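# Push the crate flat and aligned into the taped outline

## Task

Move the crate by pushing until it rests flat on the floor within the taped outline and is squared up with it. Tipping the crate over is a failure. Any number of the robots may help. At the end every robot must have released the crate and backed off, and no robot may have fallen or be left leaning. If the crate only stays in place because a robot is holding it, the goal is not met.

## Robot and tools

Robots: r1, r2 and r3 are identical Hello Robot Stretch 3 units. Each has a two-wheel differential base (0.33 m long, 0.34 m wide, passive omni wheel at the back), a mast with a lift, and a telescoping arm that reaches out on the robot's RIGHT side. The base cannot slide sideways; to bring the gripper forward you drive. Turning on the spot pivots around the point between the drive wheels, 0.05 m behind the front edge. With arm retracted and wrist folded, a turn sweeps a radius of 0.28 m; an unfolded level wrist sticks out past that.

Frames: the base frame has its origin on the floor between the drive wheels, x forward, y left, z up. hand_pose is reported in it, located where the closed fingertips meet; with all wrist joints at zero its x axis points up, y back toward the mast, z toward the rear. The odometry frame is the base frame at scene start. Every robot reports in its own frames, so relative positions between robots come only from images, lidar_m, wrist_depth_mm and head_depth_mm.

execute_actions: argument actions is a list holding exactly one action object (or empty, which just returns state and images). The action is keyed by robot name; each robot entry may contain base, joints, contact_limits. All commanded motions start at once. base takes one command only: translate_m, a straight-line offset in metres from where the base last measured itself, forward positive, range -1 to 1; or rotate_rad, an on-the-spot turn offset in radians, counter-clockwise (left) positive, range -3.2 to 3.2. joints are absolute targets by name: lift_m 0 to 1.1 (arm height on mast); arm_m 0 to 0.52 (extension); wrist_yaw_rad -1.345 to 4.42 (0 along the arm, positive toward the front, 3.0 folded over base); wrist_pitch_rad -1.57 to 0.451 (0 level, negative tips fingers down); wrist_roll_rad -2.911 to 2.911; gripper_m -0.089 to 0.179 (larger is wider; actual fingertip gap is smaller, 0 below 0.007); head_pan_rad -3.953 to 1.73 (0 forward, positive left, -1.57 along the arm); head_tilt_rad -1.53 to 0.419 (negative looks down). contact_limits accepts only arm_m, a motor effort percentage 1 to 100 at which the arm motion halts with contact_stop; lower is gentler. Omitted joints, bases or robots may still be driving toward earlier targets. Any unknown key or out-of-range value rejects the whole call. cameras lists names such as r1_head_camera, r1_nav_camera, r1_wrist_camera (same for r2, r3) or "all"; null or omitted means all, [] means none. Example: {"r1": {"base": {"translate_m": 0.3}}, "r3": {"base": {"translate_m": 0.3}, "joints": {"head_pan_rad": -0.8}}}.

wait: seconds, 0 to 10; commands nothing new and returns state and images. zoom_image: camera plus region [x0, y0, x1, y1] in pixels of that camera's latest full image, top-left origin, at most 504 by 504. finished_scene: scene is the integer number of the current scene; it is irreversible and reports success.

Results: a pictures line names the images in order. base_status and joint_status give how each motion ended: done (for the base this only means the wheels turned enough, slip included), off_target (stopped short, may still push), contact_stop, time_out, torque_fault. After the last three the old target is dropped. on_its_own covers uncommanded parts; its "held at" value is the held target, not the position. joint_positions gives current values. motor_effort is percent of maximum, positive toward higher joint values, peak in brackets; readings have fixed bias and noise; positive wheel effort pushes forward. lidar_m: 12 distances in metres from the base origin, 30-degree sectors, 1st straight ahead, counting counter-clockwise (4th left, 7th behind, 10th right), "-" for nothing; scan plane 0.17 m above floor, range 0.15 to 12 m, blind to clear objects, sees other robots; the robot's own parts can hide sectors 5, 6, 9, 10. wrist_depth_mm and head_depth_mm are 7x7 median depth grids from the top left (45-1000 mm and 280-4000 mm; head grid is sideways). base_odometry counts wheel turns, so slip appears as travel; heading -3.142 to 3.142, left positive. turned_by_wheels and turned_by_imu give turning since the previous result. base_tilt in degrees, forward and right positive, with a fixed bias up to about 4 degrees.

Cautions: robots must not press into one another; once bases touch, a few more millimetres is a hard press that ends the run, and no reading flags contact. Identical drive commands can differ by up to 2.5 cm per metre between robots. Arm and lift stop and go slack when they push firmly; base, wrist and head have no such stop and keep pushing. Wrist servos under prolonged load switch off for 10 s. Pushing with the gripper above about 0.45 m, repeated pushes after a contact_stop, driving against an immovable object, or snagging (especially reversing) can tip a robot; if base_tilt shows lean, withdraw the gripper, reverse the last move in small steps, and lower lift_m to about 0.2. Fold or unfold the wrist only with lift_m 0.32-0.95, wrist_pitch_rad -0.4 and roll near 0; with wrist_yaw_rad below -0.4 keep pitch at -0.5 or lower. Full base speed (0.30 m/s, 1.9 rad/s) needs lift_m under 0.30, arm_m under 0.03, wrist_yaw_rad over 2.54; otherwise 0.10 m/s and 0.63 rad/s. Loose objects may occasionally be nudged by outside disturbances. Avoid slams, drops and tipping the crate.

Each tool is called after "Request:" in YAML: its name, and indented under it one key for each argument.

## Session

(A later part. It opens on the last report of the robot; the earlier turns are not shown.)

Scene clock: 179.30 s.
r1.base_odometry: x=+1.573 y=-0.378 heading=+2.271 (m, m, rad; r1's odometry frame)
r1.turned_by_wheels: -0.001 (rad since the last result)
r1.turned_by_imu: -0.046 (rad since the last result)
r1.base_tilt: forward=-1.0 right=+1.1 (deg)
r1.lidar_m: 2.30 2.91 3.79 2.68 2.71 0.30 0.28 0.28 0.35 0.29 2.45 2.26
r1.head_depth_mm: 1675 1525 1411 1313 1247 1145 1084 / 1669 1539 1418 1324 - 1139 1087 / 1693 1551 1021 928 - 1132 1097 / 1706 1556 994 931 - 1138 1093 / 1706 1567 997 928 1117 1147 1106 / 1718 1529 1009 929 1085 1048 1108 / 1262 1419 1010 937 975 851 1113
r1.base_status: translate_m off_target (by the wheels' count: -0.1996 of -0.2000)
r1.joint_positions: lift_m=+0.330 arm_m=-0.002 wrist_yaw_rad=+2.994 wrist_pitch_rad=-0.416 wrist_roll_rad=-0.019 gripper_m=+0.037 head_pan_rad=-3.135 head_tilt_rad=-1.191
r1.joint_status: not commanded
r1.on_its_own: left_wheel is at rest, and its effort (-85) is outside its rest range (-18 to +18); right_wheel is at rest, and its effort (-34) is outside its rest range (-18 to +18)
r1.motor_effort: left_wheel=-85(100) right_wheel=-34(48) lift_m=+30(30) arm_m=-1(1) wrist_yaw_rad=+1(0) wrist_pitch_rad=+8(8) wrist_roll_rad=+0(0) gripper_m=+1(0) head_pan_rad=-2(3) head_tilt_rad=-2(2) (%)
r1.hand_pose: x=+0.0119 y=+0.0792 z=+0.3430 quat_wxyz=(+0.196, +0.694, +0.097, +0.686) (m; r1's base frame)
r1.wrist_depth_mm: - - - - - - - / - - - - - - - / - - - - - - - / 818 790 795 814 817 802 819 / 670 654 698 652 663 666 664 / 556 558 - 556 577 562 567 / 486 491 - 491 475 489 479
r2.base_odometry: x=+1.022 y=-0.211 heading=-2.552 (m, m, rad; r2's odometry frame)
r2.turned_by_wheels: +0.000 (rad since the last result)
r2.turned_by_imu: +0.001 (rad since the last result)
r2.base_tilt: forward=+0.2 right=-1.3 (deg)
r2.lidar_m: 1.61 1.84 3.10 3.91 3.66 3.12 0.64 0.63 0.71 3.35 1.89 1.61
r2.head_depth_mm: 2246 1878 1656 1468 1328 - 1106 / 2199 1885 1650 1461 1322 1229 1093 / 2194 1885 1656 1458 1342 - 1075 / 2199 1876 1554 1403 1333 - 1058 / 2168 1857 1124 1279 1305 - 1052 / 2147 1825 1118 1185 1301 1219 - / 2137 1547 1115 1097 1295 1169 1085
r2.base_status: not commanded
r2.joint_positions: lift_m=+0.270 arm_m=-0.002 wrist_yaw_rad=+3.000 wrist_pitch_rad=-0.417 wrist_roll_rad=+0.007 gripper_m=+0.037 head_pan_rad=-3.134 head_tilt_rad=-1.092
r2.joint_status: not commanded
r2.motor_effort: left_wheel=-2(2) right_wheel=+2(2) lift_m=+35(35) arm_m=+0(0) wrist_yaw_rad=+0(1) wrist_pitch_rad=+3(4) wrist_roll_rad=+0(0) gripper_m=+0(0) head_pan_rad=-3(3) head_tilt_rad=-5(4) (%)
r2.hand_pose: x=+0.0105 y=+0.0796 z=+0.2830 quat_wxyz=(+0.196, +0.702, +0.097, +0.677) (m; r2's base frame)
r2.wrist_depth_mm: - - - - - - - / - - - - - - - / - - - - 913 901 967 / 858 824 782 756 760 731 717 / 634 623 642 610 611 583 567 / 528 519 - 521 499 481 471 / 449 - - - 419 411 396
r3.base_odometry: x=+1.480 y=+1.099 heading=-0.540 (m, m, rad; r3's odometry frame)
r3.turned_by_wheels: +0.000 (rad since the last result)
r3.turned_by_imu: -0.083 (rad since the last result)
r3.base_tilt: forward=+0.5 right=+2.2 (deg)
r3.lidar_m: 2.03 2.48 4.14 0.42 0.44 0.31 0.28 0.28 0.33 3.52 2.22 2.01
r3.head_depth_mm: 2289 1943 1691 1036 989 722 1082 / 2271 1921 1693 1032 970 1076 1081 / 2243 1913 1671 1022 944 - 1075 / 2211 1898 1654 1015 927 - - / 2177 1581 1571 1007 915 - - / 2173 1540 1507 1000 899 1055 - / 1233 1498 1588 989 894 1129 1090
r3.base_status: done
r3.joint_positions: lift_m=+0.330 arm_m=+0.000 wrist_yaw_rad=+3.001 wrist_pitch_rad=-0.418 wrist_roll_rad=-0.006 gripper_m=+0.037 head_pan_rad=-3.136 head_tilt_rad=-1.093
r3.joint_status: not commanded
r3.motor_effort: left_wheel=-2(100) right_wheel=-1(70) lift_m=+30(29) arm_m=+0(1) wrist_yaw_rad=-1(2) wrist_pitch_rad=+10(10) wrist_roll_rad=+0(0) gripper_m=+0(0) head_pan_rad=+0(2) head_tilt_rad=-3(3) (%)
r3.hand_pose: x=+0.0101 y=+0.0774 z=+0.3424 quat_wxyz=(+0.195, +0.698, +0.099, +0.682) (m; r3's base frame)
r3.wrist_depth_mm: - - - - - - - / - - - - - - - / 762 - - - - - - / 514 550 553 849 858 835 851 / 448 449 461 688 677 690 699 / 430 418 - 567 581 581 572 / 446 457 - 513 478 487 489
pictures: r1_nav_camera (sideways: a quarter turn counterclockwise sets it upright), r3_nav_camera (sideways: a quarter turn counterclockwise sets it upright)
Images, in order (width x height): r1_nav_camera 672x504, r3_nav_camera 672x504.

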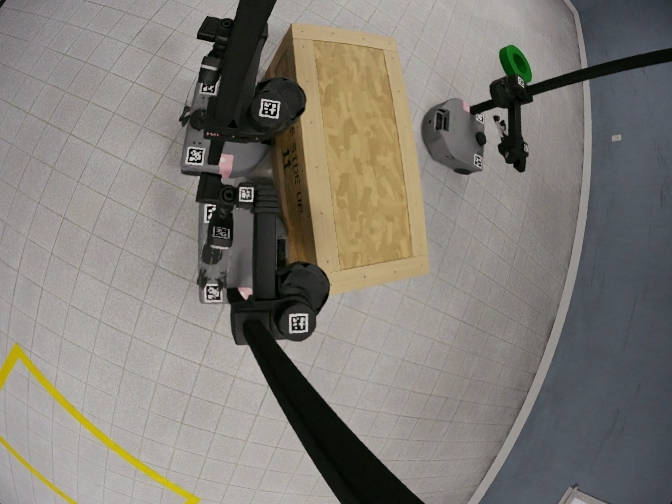

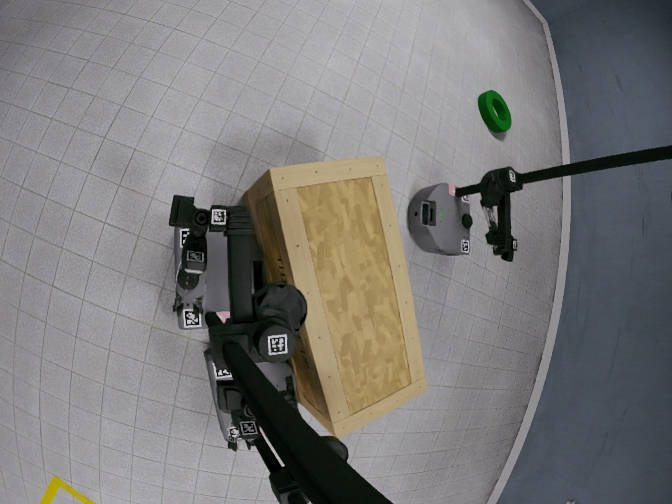

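Request:
execute_actions:
  actions:
    - {"r1":{"base":{"rotate_rad":0.13}},"r3":{"base":{"rotate_rad":0.22}},"r2":{"base":{"translate_m":0.25}}}
  cameras: []

Request:
execute_actions:
  actions:
    - {"r1":{"base":{"translate_m":-0.18}},"r3":{"base":{"translate_m":-0.18}}}
  cameras: ["r1_nav_camera","r3_nav_camera"]

Scene clock: 184.30 s.
r1.base_odometry: x=+1.572 y=-0.378 heading=+2.401 (m, m, rad; r1's odometry frame)
r1.turned_by_wheels: +0.129 (rad since the last result)
r1.turned_by_imu: +0.126 (rad since the last result)
r1.base_tilt: forward=-1.1 right=+1.1 (deg)
r1.lidar_m: 2.36 3.28 3.77 2.67 2.60 0.29 0.28 0.29 0.39 0.31 2.34 2.26
r1.head_depth_mm: 1664 1529 1416 1315 1244 1137 1086 / 1682 1540 1415 1314 - 1141 1090 / 1685 1543 988 923 - 1136 1093 / 1696 1564 994 933 - 1141 1096 / 1547 1565 998 937 1209 1140 1102 / 1514 1568 1005 938 1102 1062 1109 / 1710 1582 1012 946 1067 1041 1107
r1.base_status: done
r1.joint_positions: lift_m=+0.330 arm_m=-0.002 wrist_yaw_rad=+2.994 wrist_pitch_rad=-0.416 wrist_roll_rad=-0.019 gripper_m=+0.037 head_pan_rad=-3.135 head_tilt_rad=-1.191
r1.joint_status: not commanded
r1.on_its_own: left_wheel is at rest, and its effort (-49) is outside its rest range (-18 to +18)
r1.motor_effort: left_wheel=-49(95) right_wheel=-9(29) lift_m=+30(30) arm_m=+1(1) wrist_yaw_rad=+1(0) wrist_pitch_rad=+8(8) wrist_roll_rad=+0(1) gripper_m=+0(0) head_pan_rad=-3(3) head_tilt_rad=-3(3) (%)
r1.hand_pose: x=+0.0119 y=+0.0792 z=+0.3430 quat_wxyz=(+0.196, +0.694, +0.097, +0.686) (m; r1's base frame)
r1.wrist_depth_mm: - - - - - - - / - - - - - - - / - - - - - - - / 817 776 810 818 804 811 822 / 664 655 674 663 669 675 650 / 555 553 - 558 575 550 580 / 478 495 - 497 476 483 480
r2.base_odometry: x=+0.814 y=-0.350 heading=-2.552 (m, m, rad; r2's odometry frame)
r2.turned_by_wheels: +0.000 (rad since the last result)
r2.turned_by_imu: +0.002 (rad since the last result)
r2.base_tilt: forward=+0.2 right=-1.3 (deg)
r2.lidar_m: 1.37 1.56 2.65 3.86 3.94 3.33 0.87 0.87 0.97 2.87 1.60 1.37
r2.head_depth_mm: 2226 1888 1672 1467 1316 - 1104 / 2215 1905 1659 1464 1316 1225 1097 / 2215 1883 1639 1456 1338 - 1080 / 2173 1878 1524 1456 1330 - 1056 / 2181 1282 1314 1451 1291 - 1054 / 2023 1276 1240 1427 1294 1208 - / 1302 1263 1178 1405 1293 1178 1080
r2.base_status: done
r2.joint_positions: lift_m=+0.270 arm_m=-0.002 wrist_yaw_rad=+3.000 wrist_pitch_rad=-0.417 wrist_roll_rad=+0.007 gripper_m=+0.037 head_pan_rad=-3.134 head_tilt_rad=-1.092
r2.joint_status: not commanded
r2.motor_effort: left_wheel=-2(7) right_wheel=+2(7) lift_m=+34(34) arm_m=+0(0) wrist_yaw_rad=+0(0) wrist_pitch_rad=+3(4) wrist_roll_rad=+0(0) gripper_m=+0(0) head_pan_rad=-4(4) head_tilt_rad=-4(5) (%)
r2.hand_pose: x=+0.0105 y=+0.0796 z=+0.2830 quat_wxyz=(+0.196, +0.702, +0.097, +0.677) (m; r2's base frame)
r2.wrist_depth_mm: - - - - - - - / - - - - - - - / - - - 980 928 969 941 / 858 809 782 752 746 731 715 / 642 625 644 599 609 579 558 / 528 523 - 508 503 477 479 / 453 - - - 415 414 404
r3.base_odometry: x=+1.480 y=+1.099 heading=-0.320 (m, m, rad; r3's odometry frame)
r3.turned_by_wheels: +0.219 (rad since the last result)
r3.turned_by_imu: +0.212 (rad since the last result)
r3.base_tilt: forward=+0.5 right=+2.2 (deg)
r3.lidar_m: 2.10 2.97 4.11 0.42 0.39 0.29 0.28 0.29 4.57 2.72 2.06 2.01
r3.head_depth_mm: 2320 1948 1703 1035 939 1102 678 / 2282 1916 1679 1026 935 1115 1004 / 2098 1835 1668 1019 930 - 1073 / 1590 1670 1655 1013 925 - - / 2083 1806 1642 1009 916 - - / 2157 1843 1633 998 912 1171 - / 2098 1838 1624 1396 936 1175 1089
r3.base_status: done
r3.joint_positions: lift_m=+0.330 arm_m=+0.000 wrist_yaw_rad=+3.001 wrist_pitch_rad=-0.418 wrist_roll_rad=-0.006 gripper_m=+0.037 head_pan_rad=-3.136 head_tilt_rad=-1.093
r3.joint_status: not commanded
r3.on_its_own: left_wheel is at rest, and its effort (-37) is outside its rest range (-18 to +18)
r3.motor_effort: left_wheel=-37(80) right_wheel=-8(14) lift_m=+30(30) arm_m=+0(1) wrist_yaw_rad=-2(2) wrist_pitch_rad=+10(10) wrist_roll_rad=+0(0) gripper_m=+1(1) head_pan_rad=-1(2) head_tilt_rad=-4(4) (%)
r3.hand_pose: x=+0.0101 y=+0.0774 z=+0.3424 quat_wxyz=(+0.195, +0.698, +0.099, +0.682) (m; r3's base frame)
r3.wrist_depth_mm: 478 - 539 - - - - / 403 - - - - - - / 398 - 676 - - - - / 396 520 549 760 837 843 859 / 393 480 461 616 703 685 682 / 383 493 - 536 589 577 563 / 373 488 - 519 477 483 491
pictures: none
No camera images: the call's "cameras" was empty. Leave "cameras" out to get every camera's image.

Scene clock: 188.03 s.
r1.base_odometry: x=+1.705 y=-0.500 heading=+2.400 (m, m, rad; r1's odometry frame)
r1.turned_by_wheels: -0.001 (rad since the last result)
r1.turned_by_imu: -0.036 (rad since the last result)
r1.base_tilt: forward=-1.0 right=+1.2 (deg)
r1.lidar_m: 2.48 3.36 3.86 2.70 2.48 0.32 0.28 0.28 0.32 0.29 0.42 2.41
r1.head_depth_mm: 1659 1533 1415 1316 1250 1145 1085 / 1679 1535 1420 1319 - 1142 1091 / 1688 1550 1009 926 - 1143 1092 / 1692 1564 993 930 - 1141 1101 / 1711 1554 1000 928 1077 1144 1103 / 1472 1474 1001 934 1085 1040 1098 / 1471 1544 1008 939 971 719 1092
r1.base_status: translate_m off_target (by the wheels' count: -0.1796 of -0.1800)
r1.joint_positions: lift_m=+0.330 arm_m=-0.002 wrist_yaw_rad=+2.993 wrist_pitch_rad=-0.416 wrist_roll_rad=-0.019 gripper_m=+0.037 head_pan_rad=-3.135 head_tilt_rad=-1.191
r1.joint_status: not commanded
r1.on_its_own: left_wheel is at rest, and its effort (-76) is outside its rest range (-18 to +18); right_wheel is at rest, and its effort (-36) is outside its rest range (-18 to +18)
r1.motor_effort: left_wheel=-76(100) right_wheel=-36(47) lift_m=+30(30) arm_m=+1(1) wrist_yaw_rad=+0(1) wrist_pitch_rad=+8(8) wrist_roll_rad=+0(1) gripper_m=+0(1) head_pan_rad=-3(3) head_tilt_rad=-2(3) (%)
r1.hand_pose: x=+0.0119 y=+0.0792 z=+0.3430 quat_wxyz=(+0.196, +0.694, +0.097, +0.686) (m; r1's base frame)
r1.wrist_depth_mm: - - - - - - - / - - - - - - - / - - - - - - - / 800 786 814 794 820 811 806 / 681 668 681 673 665 678 671 / 563 558 - 553 574 560 561 / 472 493 - 490 480 484 488
r2.base_odometry: x=+0.814 y=-0.350 heading=-2.552 (m, m, rad; r2's odometry frame)
r2.turned_by_wheels: +0.000 (rad since the last result)
r2.turned_by_imu: +0.001 (rad since the last result)
r2.base_tilt: forward=+0.2 right=-1.3 (deg)
r2.lidar_m: 1.37 1.56 2.64 3.85 3.94 3.36 0.78 0.75 0.79 2.86 1.60 1.37
r2.head_depth_mm: 2220 1907 1652 1477 1322 - 1103 / 2225 1912 1656 1471 1320 1227 1091 / 2186 1894 1650 1458 1320 - 1080 / 2199 1886 1372 1454 1329 - 1056 / 2183 1289 1217 1430 1298 - 1051 / 2013 1280 1159 1382 1291 1216 - / 1264 1264 1112 1282 1290 1174 1084
r2.base_status: not commanded
r2.joint_positions: lift_m=+0.270 arm_m=-0.002 wrist_yaw_rad=+3.000 wrist_pitch_rad=-0.417 wrist_roll_rad=+0.007 gripper_m=+0.037 head_pan_rad=-3.134 head_tilt_rad=-1.092
r2.joint_status: not commanded
r2.motor_effort: left_wheel=-2(2) right_wheel=+2(2) lift_m=+34(35) arm_m=+0(1) wrist_yaw_rad=+0(0) wrist_pitch_rad=+4(3) wrist_roll_rad=+0(0) gripper_m=+0(1) head_pan_rad=-4(3) head_tilt_rad=-5(4) (%)
r2.hand_pose: x=+0.0105 y=+0.0796 z=+0.2830 quat_wxyz=(+0.196, +0.702, +0.097, +0.677) (m; r2's base frame)
r2.wrist_depth_mm: - - - - - - - / - - - - - - - / - - - - 945 - 954 / 834 823 791 787 741 728 723 / 645 621 634 600 611 589 568 / 523 514 - 516 491 474 471 / 449 - - - 416 415 404
r3.base_odometry: x=+1.310 y=+1.155 heading=-0.321 (m, m, rad; r3's odometry frame)
r3.turned_by_wheels: +0.000 (rad since the last result)
r3.turned_by_imu: -0.036 (rad since the last result)
r3.base_tilt: forward=+0.5 right=+2.2 (deg)
r3.lidar_m: 2.16 2.96 4.14 0.42 0.43 0.31 0.28 0.28 0.32 2.90 2.15 2.08
r3.head_depth_mm: 2310 1933 1688 1035 968 736 1092 / 2244 1951 1684 1028 964 1076 1084 / 2264 1917 1666 1021 945 - 1077 / 2233 1655 1622 1016 924 - - / 1299 1641 1639 1008 915 - - / 2171 1845 1631 1001 903 1054 - / 2134 1856 1614 989 905 1159 1089
r3.base_status: translate_m off_target (by the wheels' count: -0.1796 of -0.1800)
r3.joint_positions: lift_m=+0.330 arm_m=+0.000 wrist_yaw_rad=+3.001 wrist_pitch_rad=-0.418 wrist_roll_rad=-0.006 gripper_m=+0.037 head_pan_rad=-3.136 head_tilt_rad=-1.093
r3.joint_status: not commanded
r3.on_its_own: left_wheel is at rest, and its effort (-69) is outside its rest range (-18 to +18); right_wheel is at rest, and its effort (-48) is outside its rest range (-18 to +18)
r3.motor_effort: left_wheel=-69(97) right_wheel=-48(67) lift_m=+29(29) arm_m=+0(0) wrist_yaw_rad=-2(2) wrist_pitch_rad=+10(10) wrist_roll_rad=+0(0) gripper_m=+0(1) head_pan_rad=-1(1) head_tilt_rad=-4(3) (%)
r3.hand_pose: x=+0.0101 y=+0.0774 z=+0.3424 quat_wxyz=(+0.195, +0.698, +0.099, +0.682) (m; r3's base frame)
r3.wrist_depth_mm: - - - - - - - / - - - - - - - / 575 - - - - - - / 536 550 573 857 837 873 853 / 441 436 484 682 684 691 681 / 442 424 - 563 578 568 581 / 454 465 - 520 480 492 491
pictures: r1_nav_camera (sideways: a quarter turn counterclockwise sets it upright), r3_nav_camera (sideways: a quarter turn counterclockwise sets it upright)
Images, in order (width x height): r1_nav_camera 672x504, r3_nav_camera 672x504.

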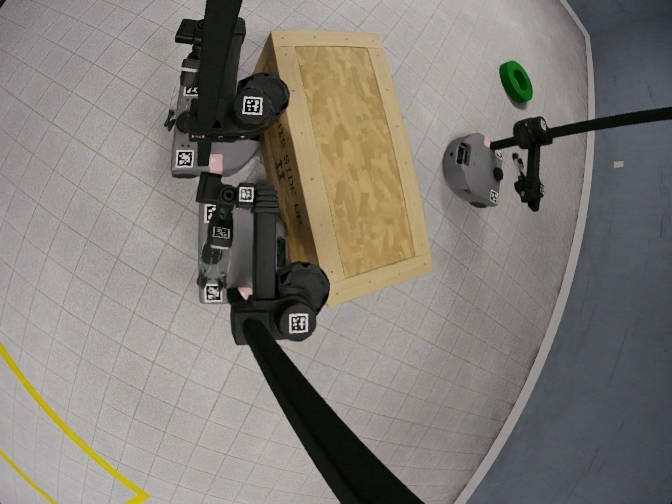

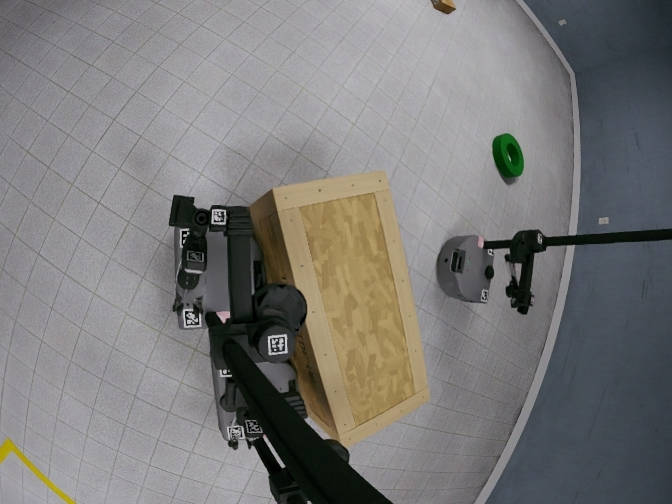

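Request:
execute_actions:
  actions:
    - {"r1":{"base":{"rotate_rad":0.2}},"r3":{"base":{"rotate_rad":0.22}},"r2":{"base":{"rotate_rad":0.9}}}
  cameras: []

Request:
execute_actions:
  actions:
    - {"r1":{"base":{"translate_m":-0.15}},"r3":{"base":{"translate_m":-0.15}}}
  cameras: ["r1_nav_camera","r3_nav_camera","r2_nav_camera"]

Scene clock: 193.77 s.
r1.base_odometry: x=+1.705 y=-0.499 heading=+2.599 (m, m, rad; r1's odometry frame)
r1.turned_by_wheels: +0.199 (rad since the last result)
r1.turned_by_imu: +0.188 (rad since the last result)
r1.base_tilt: forward=-1.1 right=+1.1 (deg)
r1.lidar_m: 2.64 3.85 2.70 2.92 2.39 0.29 0.28 0.28 0.37 0.31 2.43 2.41
r1.head_depth_mm: 1665 1533 1410 1315 1244 1142 1082 / 1685 1546 1373 927 - 1137 1085 / 1677 1546 988 927 - 1135 1092 / 1481 1512 994 935 - 1140 1095 / 1465 1526 999 936 1177 1139 1102 / 1721 1570 1001 933 1125 1059 1112 / 1736 1589 1012 939 1072 1026 1110
r1.base_status: rotate_rad off_target (by the wheels' count: +0.1989 of +0.2000)
r1.joint_positions: lift_m=+0.330 arm_m=-0.002 wrist_yaw_rad=+2.993 wrist_pitch_rad=-0.416 wrist_roll_rad=-0.019 gripper_m=+0.037 head_pan_rad=-3.135 head_tilt_rad=-1.191
r1.joint_status: not commanded
r1.on_its_own: left_wheel is at rest, and its effort (-70) is outside its rest range (-18 to +18)
r1.motor_effort: left_wheel=-70(95) right_wheel=-12(32) lift_m=+30(30) arm_m=+0(1) wrist_yaw_rad=-1(1) wrist_pitch_rad=+8(8) wrist_roll_rad=+0(0) gripper_m=+1(0) head_pan_rad=-3(3) head_tilt_rad=-3(3) (%)
r1.hand_pose: x=+0.0119 y=+0.0792 z=+0.3430 quat_wxyz=(+0.196, +0.694, +0.097, +0.686) (m; r1's base frame)
r1.wrist_depth_mm: - - - - - - - / - - - - - - - / - - - - - - - / 803 816 807 816 824 804 815 / 655 648 695 674 668 665 674 / 555 570 - 570 562 570 564 / 481 503 - 484 481 492 491
r2.base_odometry: x=+0.814 y=-0.350 heading=-1.652 (m, m, rad; r2's odometry frame)
r2.turned_by_wheels: +0.900 (rad since the last result)
r2.turned_by_imu: +0.888 (rad since the last result)
r2.base_tilt: forward=+0.2 right=-1.3 (deg)
r2.lidar_m: 2.12 3.86 4.12 3.40 0.82 0.75 0.76 3.55 1.79 1.39 1.37 1.45
r2.head_depth_mm: 2244 1917 1147 1266 1326 - 1097 / 1246 1444 1141 1354 1326 1235 1098 / 2137 1292 1178 1389 1335 - 1078 / 2198 1865 1195 1435 1322 - 1059 / 2151 1860 1626 1446 1298 - 1051 / 2156 1860 1615 1444 1298 1214 - / 2121 1835 1613 1425 1287 1176 1088
r2.base_status: done
r2.joint_positions: lift_m=+0.270 arm_m=-0.002 wrist_yaw_rad=+3.000 wrist_pitch_rad=-0.417 wrist_roll_rad=+0.007 gripper_m=+0.037 head_pan_rad=-3.134 head_tilt_rad=-1.092
r2.joint_status: not commanded
r2.motor_effort: left_wheel=-2(8) right_wheel=+2(8) lift_m=+35(34) arm_m=+0(0) wrist_yaw_rad=+0(0) wrist_pitch_rad=+3(3) wrist_roll_rad=+0(0) gripper_m=+1(0) head_pan_rad=-4(4) head_tilt_rad=-4(5) (%)
r2.hand_pose: x=+0.0105 y=+0.0796 z=+0.2830 quat_wxyz=(+0.196, +0.702, +0.097, +0.677) (m; r2's base frame)
r2.wrist_depth_mm: - - - - - - - / 687 - - - - - - / 693 - - - - - 931 / 705 804 790 774 751 743 717 / 648 628 651 598 618 572 571 / 527 512 - 516 498 489 474 / 449 - - - 420 415 404
r3.base_odometry: x=+1.310 y=+1.155 heading=-0.101 (m, m, rad; r3's odometry frame)
r3.turned_by_wheels: +0.219 (rad since the last result)
r3.turned_by_imu: +0.209 (rad since the last result)
r3.base_tilt: forward=+0.5 right=+2.2 (deg)
r3.lidar_m: 2.34 3.83 3.09 0.42 0.40 0.29 0.28 0.29 4.56 2.48 2.09 2.08
r3.head_depth_mm: 2247 1960 1693 1033 942 1140 686 / 2278 1643 1620 1028 934 1120 1066 / 2120 1636 1631 1027 928 - 1077 / 2241 1900 1647 1017 926 - - / 2169 1900 1645 1006 919 - - / 2083 1862 1626 1003 909 1178 - / 2150 1850 1616 1436 1296 1182 1089
r3.base_status: done
r3.joint_positions: lift_m=+0.330 arm_m=+0.000 wrist_yaw_rad=+3.001 wrist_pitch_rad=-0.418 wrist_roll_rad=-0.006 gripper_m=+0.037 head_pan_rad=-3.136 head_tilt_rad=-1.093
r3.joint_status: not commanded
r3.on_its_own: left_wheel is at rest, and its effort (-45) is outside its rest range (-18 to +18)
r3.motor_effort: left_wheel=-45(81) right_wheel=-10(44) lift_m=+30(30) arm_m=+0(0) wrist_yaw_rad=-2(2) wrist_pitch_rad=+10(10) wrist_roll_rad=+0(0) gripper_m=+0(0) head_pan_rad=-1(1) head_tilt_rad=-4(4) (%)
r3.hand_pose: x=+0.0101 y=+0.0774 z=+0.3424 quat_wxyz=(+0.195, +0.698, +0.099, +0.682) (m; r3's base frame)
r3.wrist_depth_mm: 488 - 338 - - - - / 418 - - - - - - / 412 - 690 - - - - / 408 524 553 821 844 872 856 / 397 476 467 629 682 708 689 / 385 495 - 535 589 573 578 / 385 496 - 515 465 495 485
pictures: none
No camera images: the call's "cameras" was empty. Leave "cameras" out to get every camera's image.

Scene clock: 197.07 s.
r1.base_odometry: x=+1.833 y=-0.577 heading=+2.598 (m, m, rad; r1's odometry frame)
r1.turned_by_wheels: -0.001 (rad since the last result)
r1.turned_by_imu: +0.086 (rad since the last result)
r1.base_tilt: forward=-1.0 right=+1.1 (deg)
r1.lidar_m: 2.77 3.83 2.67 2.75 2.36 0.29 0.28 0.29 0.33 0.32 2.42 2.42
r1.head_depth_mm: 1667 1536 1418 1316 1248 1146 1085 / 1680 1541 995 929 - 1137 1089 / 1542 1525 988 928 - 1137 1095 / 1479 1504 996 932 - 1143 1098 / 1673 1567 996 936 1249 1141 1103 / 1717 1577 1006 940 1129 1121 1109 / 1742 1585 1011 946 1081 1050 1110
r1.base_status: translate_m off_target (by the wheels' count: -0.1496 of -0.1500)
r1.joint_positions: lift_m=+0.330 arm_m=-0.002 wrist_yaw_rad=+2.993 wrist_pitch_rad=-0.416 wrist_roll_rad=-0.019 gripper_m=+0.037 head_pan_rad=-3.135 head_tilt_rad=-1.191
r1.joint_status: not commanded
r1.on_its_own: left_wheel is at rest, and its effort (-80) is outside its rest range (-18 to +18); right_wheel is at rest, and its effort (-32) is outside its rest range (-18 to +18)
r1.motor_effort: left_wheel=-80(93) right_wheel=-32(44) lift_m=+30(30) arm_m=+1(0) wrist_yaw_rad=+0(0) wrist_pitch_rad=+8(8) wrist_roll_rad=+0(0) gripper_m=+0(1) head_pan_rad=-2(3) head_tilt_rad=-3(2) (%)
r1.hand_pose: x=+0.0119 y=+0.0792 z=+0.3430 quat_wxyz=(+0.196, +0.694, +0.097, +0.686) (m; r1's base frame)
r1.wrist_depth_mm: - - - - - - - / - - - - - - - / - - - - - - - / 818 787 820 802 797 829 831 / 660 651 690 669 667 663 651 / 562 549 - 553 592 564 560 / 482 493 - 488 469 494 490
r2.base_odometry: x=+0.814 y=-0.350 heading=-1.652 (m, m, rad; r2's odometry frame)
r2.turned_by_wheels: +0.000 (rad since the last result)
r2.turned_by_imu: +0.001 (rad since the last result)
r2.base_tilt: forward=+0.2 right=-1.3 (deg)
r2.lidar_m: 2.12 3.84 4.10 3.38 0.82 0.75 0.76 3.52 1.80 1.39 1.37 1.46
r2.head_depth_mm: 2238 1897 1152 1268 1328 - 1099 / 1254 1472 1145 1351 1320 1231 1097 / 2102 1299 1169 1392 1322 - 1078 / 2186 1873 1195 1432 1327 - 1053 / 2168 1877 1615 1452 1314 - 1056 / 2155 1867 1624 1450 1293 1216 - / 2122 1841 1613 1423 1293 1170 1081
r2.base_status: not commanded
r2.joint_positions: lift_m=+0.270 arm_m=-0.002 wrist_yaw_rad=+3.000 wrist_pitch_rad=-0.417 wrist_roll_rad=+0.007 gripper_m=+0.037 head_pan_rad=-3.134 head_tilt_rad=-1.092
r2.joint_status: not commanded
r2.motor_effort: left_wheel=-2(2) right_wheel=+2(2) lift_m=+34(34) arm_m=+0(0) wrist_yaw_rad=+0(1) wrist_pitch_rad=+3(3) wrist_roll_rad=+0(0) gripper_m=+0(0) head_pan_rad=-3(4) head_tilt_rad=-4(4) (%)
r2.hand_pose: x=+0.0105 y=+0.0796 z=+0.2830 quat_wxyz=(+0.196, +0.702, +0.097, +0.677) (m; r2's base frame)
r2.wrist_depth_mm: - - - - - - - / 689 - - - - - - / 705 - - - - 993 980 / 726 819 788 784 747 716 737 / 631 623 635 603 617 576 572 / 521 518 - 520 496 476 474 / 446 - - - 413 409 401
r3.base_odometry: x=+1.161 y=+1.170 heading=-0.102 (m, m, rad; r3's odometry frame)
r3.turned_by_wheels: -0.001 (rad since the last result)
r3.turned_by_imu: +0.049 (rad since the last result)
r3.base_tilt: forward=+0.6 right=+2.2 (deg)
r3.lidar_m: 2.41 4.14 3.08 0.43 0.38 0.29 0.28 0.29 4.26 2.39 2.09 2.09
r3.head_depth_mm: 2319 1909 1669 1033 939 1080 725 / 1275 1617 1614 1024 935 1169 1028 / 2260 1838 1645 1021 931 - 1074 / 2242 1879 1647 1013 926 - - / 2109 1874 1644 1005 918 - - / 2097 1851 1642 1014 911 1192 - / 2151 1847 1617 1437 1292 1184 1094
r3.base_status: translate_m off_target (by the wheels' count: -0.1495 of -0.1500)
r3.joint_positions: lift_m=+0.330 arm_m=+0.000 wrist_yaw_rad=+3.001 wrist_pitch_rad=-0.418 wrist_roll_rad=-0.006 gripper_m=+0.037 head_pan_rad=-3.136 head_tilt_rad=-1.093
r3.joint_status: not commanded
r3.on_its_own: left_wheel is at rest, and its effort (-81) is outside its rest range (-18 to +18); right_wheel is at rest, and its effort (-54) is outside its rest range (-18 to +18)
r3.motor_effort: left_wheel=-81(86) right_wheel=-54(59) lift_m=+29(30) arm_m=+0(0) wrist_yaw_rad=-2(2) wrist_pitch_rad=+10(10) wrist_roll_rad=+0(0) gripper_m=+0(0) head_pan_rad=-2(2) head_tilt_rad=-3(3) (%)
r3.hand_pose: x=+0.0101 y=+0.0774 z=+0.3424 quat_wxyz=(+0.195, +0.698, +0.099, +0.682) (m; r3's base frame)
r3.wrist_depth_mm: 492 - - - - - - / 387 - - - - - - / 389 - - - - - - / 383 496 564 771 854 868 828 / 383 478 468 487 682 676 697 / 375 505 - 510 599 581 583 / 373 489 - 514 471 491 496
pictures: r1_nav_camera (sideways: a quarter turn counterclockwise sets it upright), r2_nav_camera (sideways: a quarter turn counterclockwise sets it upright), r3_nav_camera (sideways: a quarter turn counterclockwise sets it upright)
Images, in order (width x height): r1_nav_camera 672x504, r2_nav_camera 672x504, r3_nav_camera 672x504.

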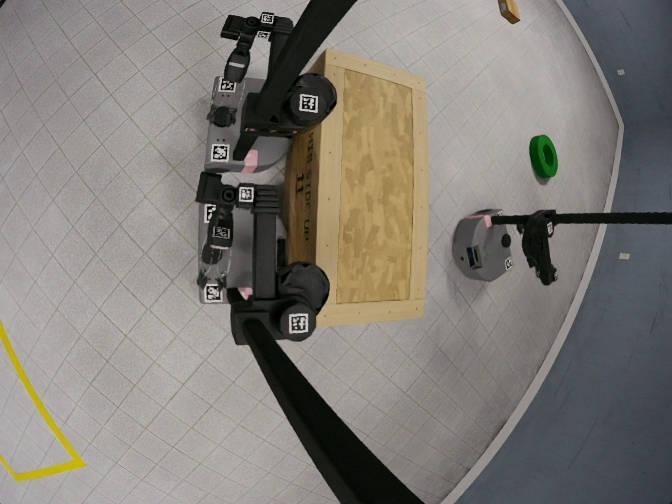

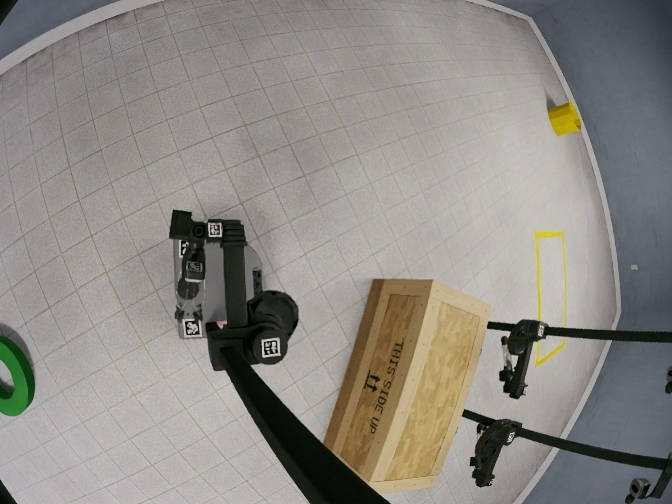

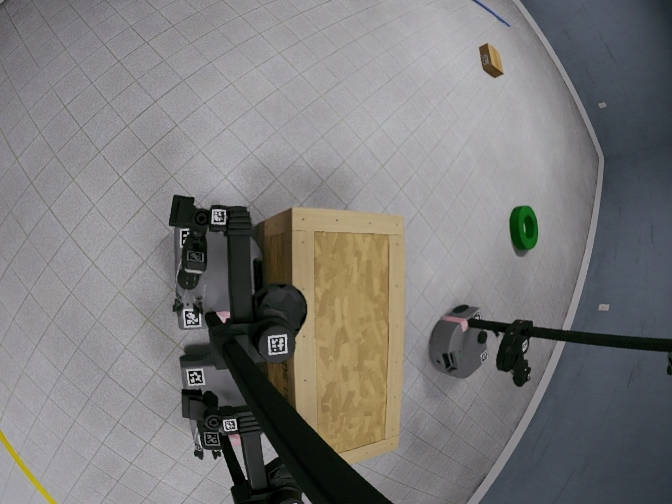

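Request:
execute_actions:
  actions:
    - {"r1":{"base":{"rotate_rad":-0.27}},"r3":{"base":{"rotate_rad":-0.2}},"r2":{"base":{"rotate_rad":-0.75}}}
  cameras: []

Request:
execute_actions:
  actions:
    - {"r1":{"base":{"translate_m":-0.16}},"r3":{"base":{"translate_m":-0.16}}}
  cameras: ["r1_nav_camera","r3_nav_camera","r2_nav_camera"]

Scene clock: 204.23 s.
r1.base_odometry: x=+1.833 y=-0.577 heading=+2.328 (m, m, rad; r1's odometry frame)
r1.turned_by_wheels: -0.270 (rad since the last result)
r1.turned_by_imu: -0.270 (rad since the last result)
r1.base_tilt: forward=-1.0 right=+1.1 (deg)
r1.lidar_m: 2.50 3.38 3.83 2.67 2.46 0.32 0.28 0.28 0.33 0.31 0.43 2.42
r1.head_depth_mm: 1667 1528 1417 1311 1247 1144 1086 / 1680 1539 1414 1317 - 1141 1087 / 1687 1549 1396 924 - 1134 1095 / 1701 1549 992 931 - 1138 1096 / 1707 1556 997 927 1084 1145 1104 / 1480 1476 1004 930 1099 1046 1097 / 1470 1530 1008 936 1050 997 1098
r1.base_status: done
r1.joint_positions: lift_m=+0.330 arm_m=-0.002 wrist_yaw_rad=+2.993 wrist_pitch_rad=-0.416 wrist_roll_rad=-0.019 gripper_m=+0.037 head_pan_rad=-3.135 head_tilt_rad=-1.191
r1.joint_status: not commanded
r1.motor_effort: left_wheel=+3(73) right_wheel=-2(42) lift_m=+30(30) arm_m=+1(0) wrist_yaw_rad=-1(1) wrist_pitch_rad=+8(8) wrist_roll_rad=+0(0) gripper_m=+0(1) head_pan_rad=-3(3) head_tilt_rad=-3(3) (%)
r1.hand_pose: x=+0.0119 y=+0.0792 z=+0.3430 quat_wxyz=(+0.196, +0.694, +0.097, +0.686) (m; r1's base frame)
r1.wrist_depth_mm: - - - - - - - / - - - - - - - / - - - - - - - / 813 800 787 831 812 828 828 / 670 676 682 663 663 658 665 / 562 553 - 566 578 562 557 / 479 495 - 496 479 491 475
r2.base_odometry: x=+0.814 y=-0.350 heading=-2.402 (m, m, rad; r2's odometry frame)
r2.turned_by_wheels: -0.750 (rad since the last result)
r2.turned_by_imu: -0.738 (rad since the last result)
r2.base_tilt: forward=+0.2 right=-1.3 (deg)
r2.lidar_m: 1.38 1.72 3.54 3.91 3.65 0.93 0.76 0.75 3.54 2.27 1.48 1.37
r2.head_depth_mm: 2222 1902 1663 1468 1326 - 1100 / 2225 1887 1655 1468 1322 1232 1092 / 2210 1871 1356 1454 1326 - 1081 / 2172 1293 1240 1446 1326 - 1061 / 1446 1284 1182 1405 1301 - 1053 / 1224 1277 1149 1376 1301 1206 - / 2036 1828 1112 1294 1289 1175 1083
r2.base_status: done
r2.joint_positions: lift_m=+0.270 arm_m=-0.002 wrist_yaw_rad=+3.000 wrist_pitch_rad=-0.417 wrist_roll_rad=+0.007 gripper_m=+0.037 head_pan_rad=-3.134 head_tilt_rad=-1.092
r2.joint_status: not commanded
r2.motor_effort: left_wheel=+1(8) right_wheel=-2(7) lift_m=+35(35) arm_m=+0(1) wrist_yaw_rad=+0(0) wrist_pitch_rad=+3(3) wrist_roll_rad=+0(0) gripper_m=+0(0) head_pan_rad=-3(4) head_tilt_rad=-5(5) (%)
r2.hand_pose: x=+0.0105 y=+0.0796 z=+0.2830 quat_wxyz=(+0.196, +0.702, +0.097, +0.677) (m; r2's base frame)
r2.wrist_depth_mm: - - - - - - - / - - - - - - - / - - - - 923 988 966 / 828 834 799 801 741 727 709 / 630 630 639 613 616 574 589 / 529 523 - 512 517 482 467 / 444 - - - 417 412 407
r3.base_odometry: x=+1.161 y=+1.170 heading=-0.302 (m, m, rad; r3's odometry frame)
r3.turned_by_wheels: -0.200 (rad since the last result)
r3.turned_by_imu: -0.198 (rad since the last result)
r3.base_tilt: forward=+0.5 right=+2.2 (deg)
r3.lidar_m: 2.20 3.16 4.14 0.43 0.48 0.31 0.28 0.28 0.34 2.79 2.13 2.09
r3.head_depth_mm: 2293 1936 1695 1032 975 1076 1083 / 2269 1923 1676 1030 964 1096 1088 / 2252 1890 1668 1022 940 - 1078 / 2212 1649 1604 1013 922 - - / 2100 1842 1632 1002 919 - - / 2178 1882 1626 1003 901 1071 - / 2057 1842 1618 1004 907 1163 1093
r3.base_status: done
r3.joint_positions: lift_m=+0.330 arm_m=+0.000 wrist_yaw_rad=+3.001 wrist_pitch_rad=-0.418 wrist_roll_rad=-0.006 gripper_m=+0.037 head_pan_rad=-3.136 head_tilt_rad=-1.093
r3.joint_status: not commanded
r3.motor_effort: left_wheel=+2(76) right_wheel=-2(60) lift_m=+30(29) arm_m=-1(0) wrist_yaw_rad=-2(2) wrist_pitch_rad=+10(10) wrist_roll_rad=+0(0) gripper_m=+1(1) head_pan_rad=-1(1) head_tilt_rad=-4(4) (%)
r3.hand_pose: x=+0.0101 y=+0.0774 z=+0.3424 quat_wxyz=(+0.195, +0.698, +0.099, +0.682) (m; r3's base frame)
r3.wrist_depth_mm: - - - - - - - / 520 - - - - - - / 515 - 693 - - - - / 496 569 547 841 836 841 858 / 441 440 456 674 687 663 687 / 452 462 - 564 582 578 580 / 436 499 - 514 476 499 492
pictures: none
No camera images: the call's "cameras" was empty. Leave "cameras" out to get every camera's image.

Scene clock: 207.63 s.
r1.base_odometry: x=+1.942 y=-0.693 heading=+2.328 (m, m, rad; r1's odometry frame)
r1.turned_by_wheels: -0.001 (rad since the last result)
r1.turned_by_imu: +0.026 (rad since the last result)
r1.base_tilt: forward=-1.0 right=+1.2 (deg)
r1.lidar_m: 2.65 3.66 2.70 2.71 2.31 0.34 0.27 0.27 0.30 0.45 0.30 2.55
r1.head_depth_mm: 1670 1538 1415 1321 1245 1139 1083 / 1672 1543 1422 1322 - 1137 1090 / 1690 1552 1432 937 - 1138 1094 / 1708 1556 990 929 - 1141 1097 / 1690 1527 1003 926 1014 1141 1106 / 1257 1416 1002 932 994 1043 1076 / 1131 1419 1466 936 899 1022 970
r1.base_status: translate_m off_target (by the wheels' count: -0.1597 of -0.1600)
r1.joint_positions: lift_m=+0.330 arm_m=-0.002 wrist_yaw_rad=+2.994 wrist_pitch_rad=-0.416 wrist_roll_rad=-0.019 gripper_m=+0.037 head_pan_rad=-3.136 head_tilt_rad=-1.191
r1.joint_status: not commanded
r1.on_its_own: left_wheel is at rest, and its effort (-67) is outside its rest range (-18 to +18); right_wheel is at rest, and its effort (-29) is outside its rest range (-18 to +18)
r1.motor_effort: left_wheel=-67(100) right_wheel=-29(51) lift_m=+30(30) arm_m=+1(0) wrist_yaw_rad=+1(0) wrist_pitch_rad=+8(8) wrist_roll_rad=+0(0) gripper_m=+1(1) head_pan_rad=-2(3) head_tilt_rad=-3(3) (%)
r1.hand_pose: x=+0.0119 y=+0.0792 z=+0.3430 quat_wxyz=(+0.196, +0.694, +0.097, +0.686) (m; r1's base frame)
r1.wrist_depth_mm: - - - - - - - / - - - - - - - / - - - - - - - / 816 778 790 825 810 812 843 / 655 659 676 655 669 662 667 / 565 555 - 564 585 561 569 / 481 496 - 488 478 482 486
r2.base_odometry: x=+0.814 y=-0.350 heading=-2.402 (m, m, rad; r2's odometry frame)
r2.turned_by_wheels: +0.000 (rad since the last result)
r2.turned_by_imu: +0.001 (rad since the last result)
r2.base_tilt: forward=+0.3 right=-1.3 (deg)
r2.lidar_m: 1.38 1.72 3.55 3.88 3.66 0.89 0.64 0.62 3.55 2.28 1.49 1.37
r2.head_depth_mm: 2227 1909 1662 1480 1327 - 1101 / 2217 1889 1658 1460 1317 1229 1091 / 2212 1875 1264 1450 1327 - 1079 / 2202 1284 1167 1410 1332 - 1058 / 2008 1289 1122 1336 1304 - 1054 / 1221 1450 1117 1177 1294 1209 - / 2007 1841 1115 1043 1274 1174 1084
r2.base_status: not commanded
r2.joint_positions: lift_m=+0.270 arm_m=-0.002 wrist_yaw_rad=+3.000 wrist_pitch_rad=-0.417 wrist_roll_rad=+0.007 gripper_m=+0.037 head_pan_rad=-3.134 head_tilt_rad=-1.092
r2.joint_status: not commanded
r2.motor_effort: left_wheel=+2(1) right_wheel=-2(2) lift_m=+35(34) arm_m=+0(0) wrist_yaw_rad=+0(0) wrist_pitch_rad=+3(3) wrist_roll_rad=+0(0) gripper_m=+0(0) head_pan_rad=-3(3) head_tilt_rad=-4(4) (%)
r2.hand_pose: x=+0.0105 y=+0.0796 z=+0.2830 quat_wxyz=(+0.196, +0.702, +0.097, +0.677) (m; r2's base frame)
r2.wrist_depth_mm: - - - - - - - / - - - - - - - / - - - - 909 954 949 / 839 802 801 758 739 723 716 / 642 645 645 605 611 582 567 / 520 507 - 518 505 477 471 / 448 - - - 412 409 402
r3.base_odometry: x=+1.009 y=+1.218 heading=-0.302 (m, m, rad; r3's odometry frame)
r3.turned_by_wheels: +0.000 (rad since the last result)
r3.turned_by_imu: +0.007 (rad since the last result)
r3.base_tilt: forward=+0.5 right=+2.2 (deg)
r3.lidar_m: 2.29 3.30 3.10 0.46 0.43 0.33 0.27 0.27 0.30 2.85 2.21 2.16
r3.head_depth_mm: 2271 1943 1190 1036 970 752 1113 / 2283 1929 1163 1026 1114 1073 1089 / 2254 1830 1638 1022 957 - 1076 / 2214 1624 1563 1018 925 - - / 1285 1801 1623 1003 913 - - / 2170 1875 1623 1002 899 1001 - / 2102 1847 1616 990 899 1141 1088
r3.base_status: translate_m off_target (by the wheels' count: -0.1596 of -0.1600)
r3.joint_positions: lift_m=+0.330 arm_m=+0.000 wrist_yaw_rad=+3.001 wrist_pitch_rad=-0.419 wrist_roll_rad=-0.006 gripper_m=+0.037 head_pan_rad=-3.136 head_tilt_rad=-1.093
r3.joint_status: not commanded
r3.on_its_own: left_wheel is at rest, and its effort (-66) is outside its rest range (-18 to +18); right_wheel is at rest, and its effort (-48) is outside its rest range (-18 to +18)
r3.motor_effort: left_wheel=-66(100) right_wheel=-48(63) lift_m=+29(29) arm_m=+0(1) wrist_yaw_rad=-2(2) wrist_pitch_rad=+10(10) wrist_roll_rad=+0(0) gripper_m=+0(1) head_pan_rad=+0(2) head_tilt_rad=-4(3) (%)
r3.hand_pose: x=+0.0101 y=+0.0774 z=+0.3424 quat_wxyz=(+0.195, +0.698, +0.099, +0.682) (m; r3's base frame)
r3.wrist_depth_mm: 276 - - - - - - / - - - - - - - / - - - - - - - / 572 548 794 855 832 839 864 / 434 437 660 679 680 683 702 / 419 427 - 560 584 575 570 / 459 459 - 519 469 496 493
pictures: r1_nav_camera (sideways: a quarter turn counterclockwise sets it upright), r2_nav_camera (sideways: a quarter turn counterclockwise sets it upright), r3_nav_camera (sideways: a quarter turn counterclockwise sets it upright)
Images, in order (width x height): r1_nav_camera 672x504, r2_nav_camera 672x504, r3_nav_camera 672x504.

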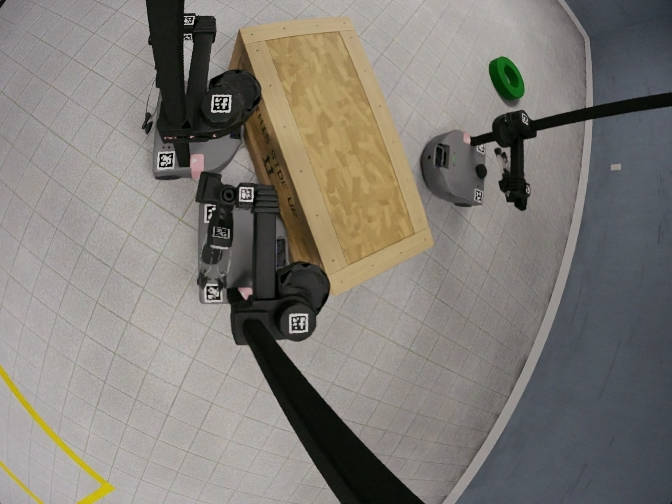

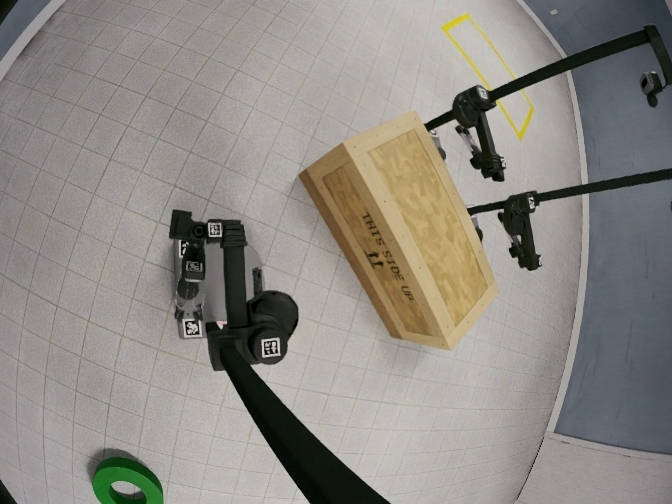

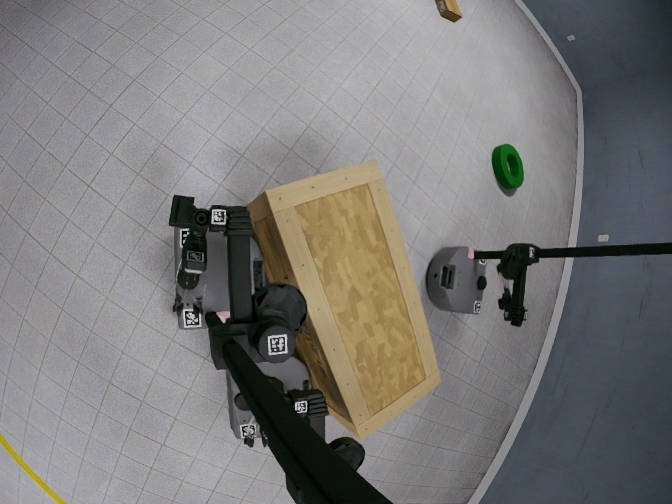

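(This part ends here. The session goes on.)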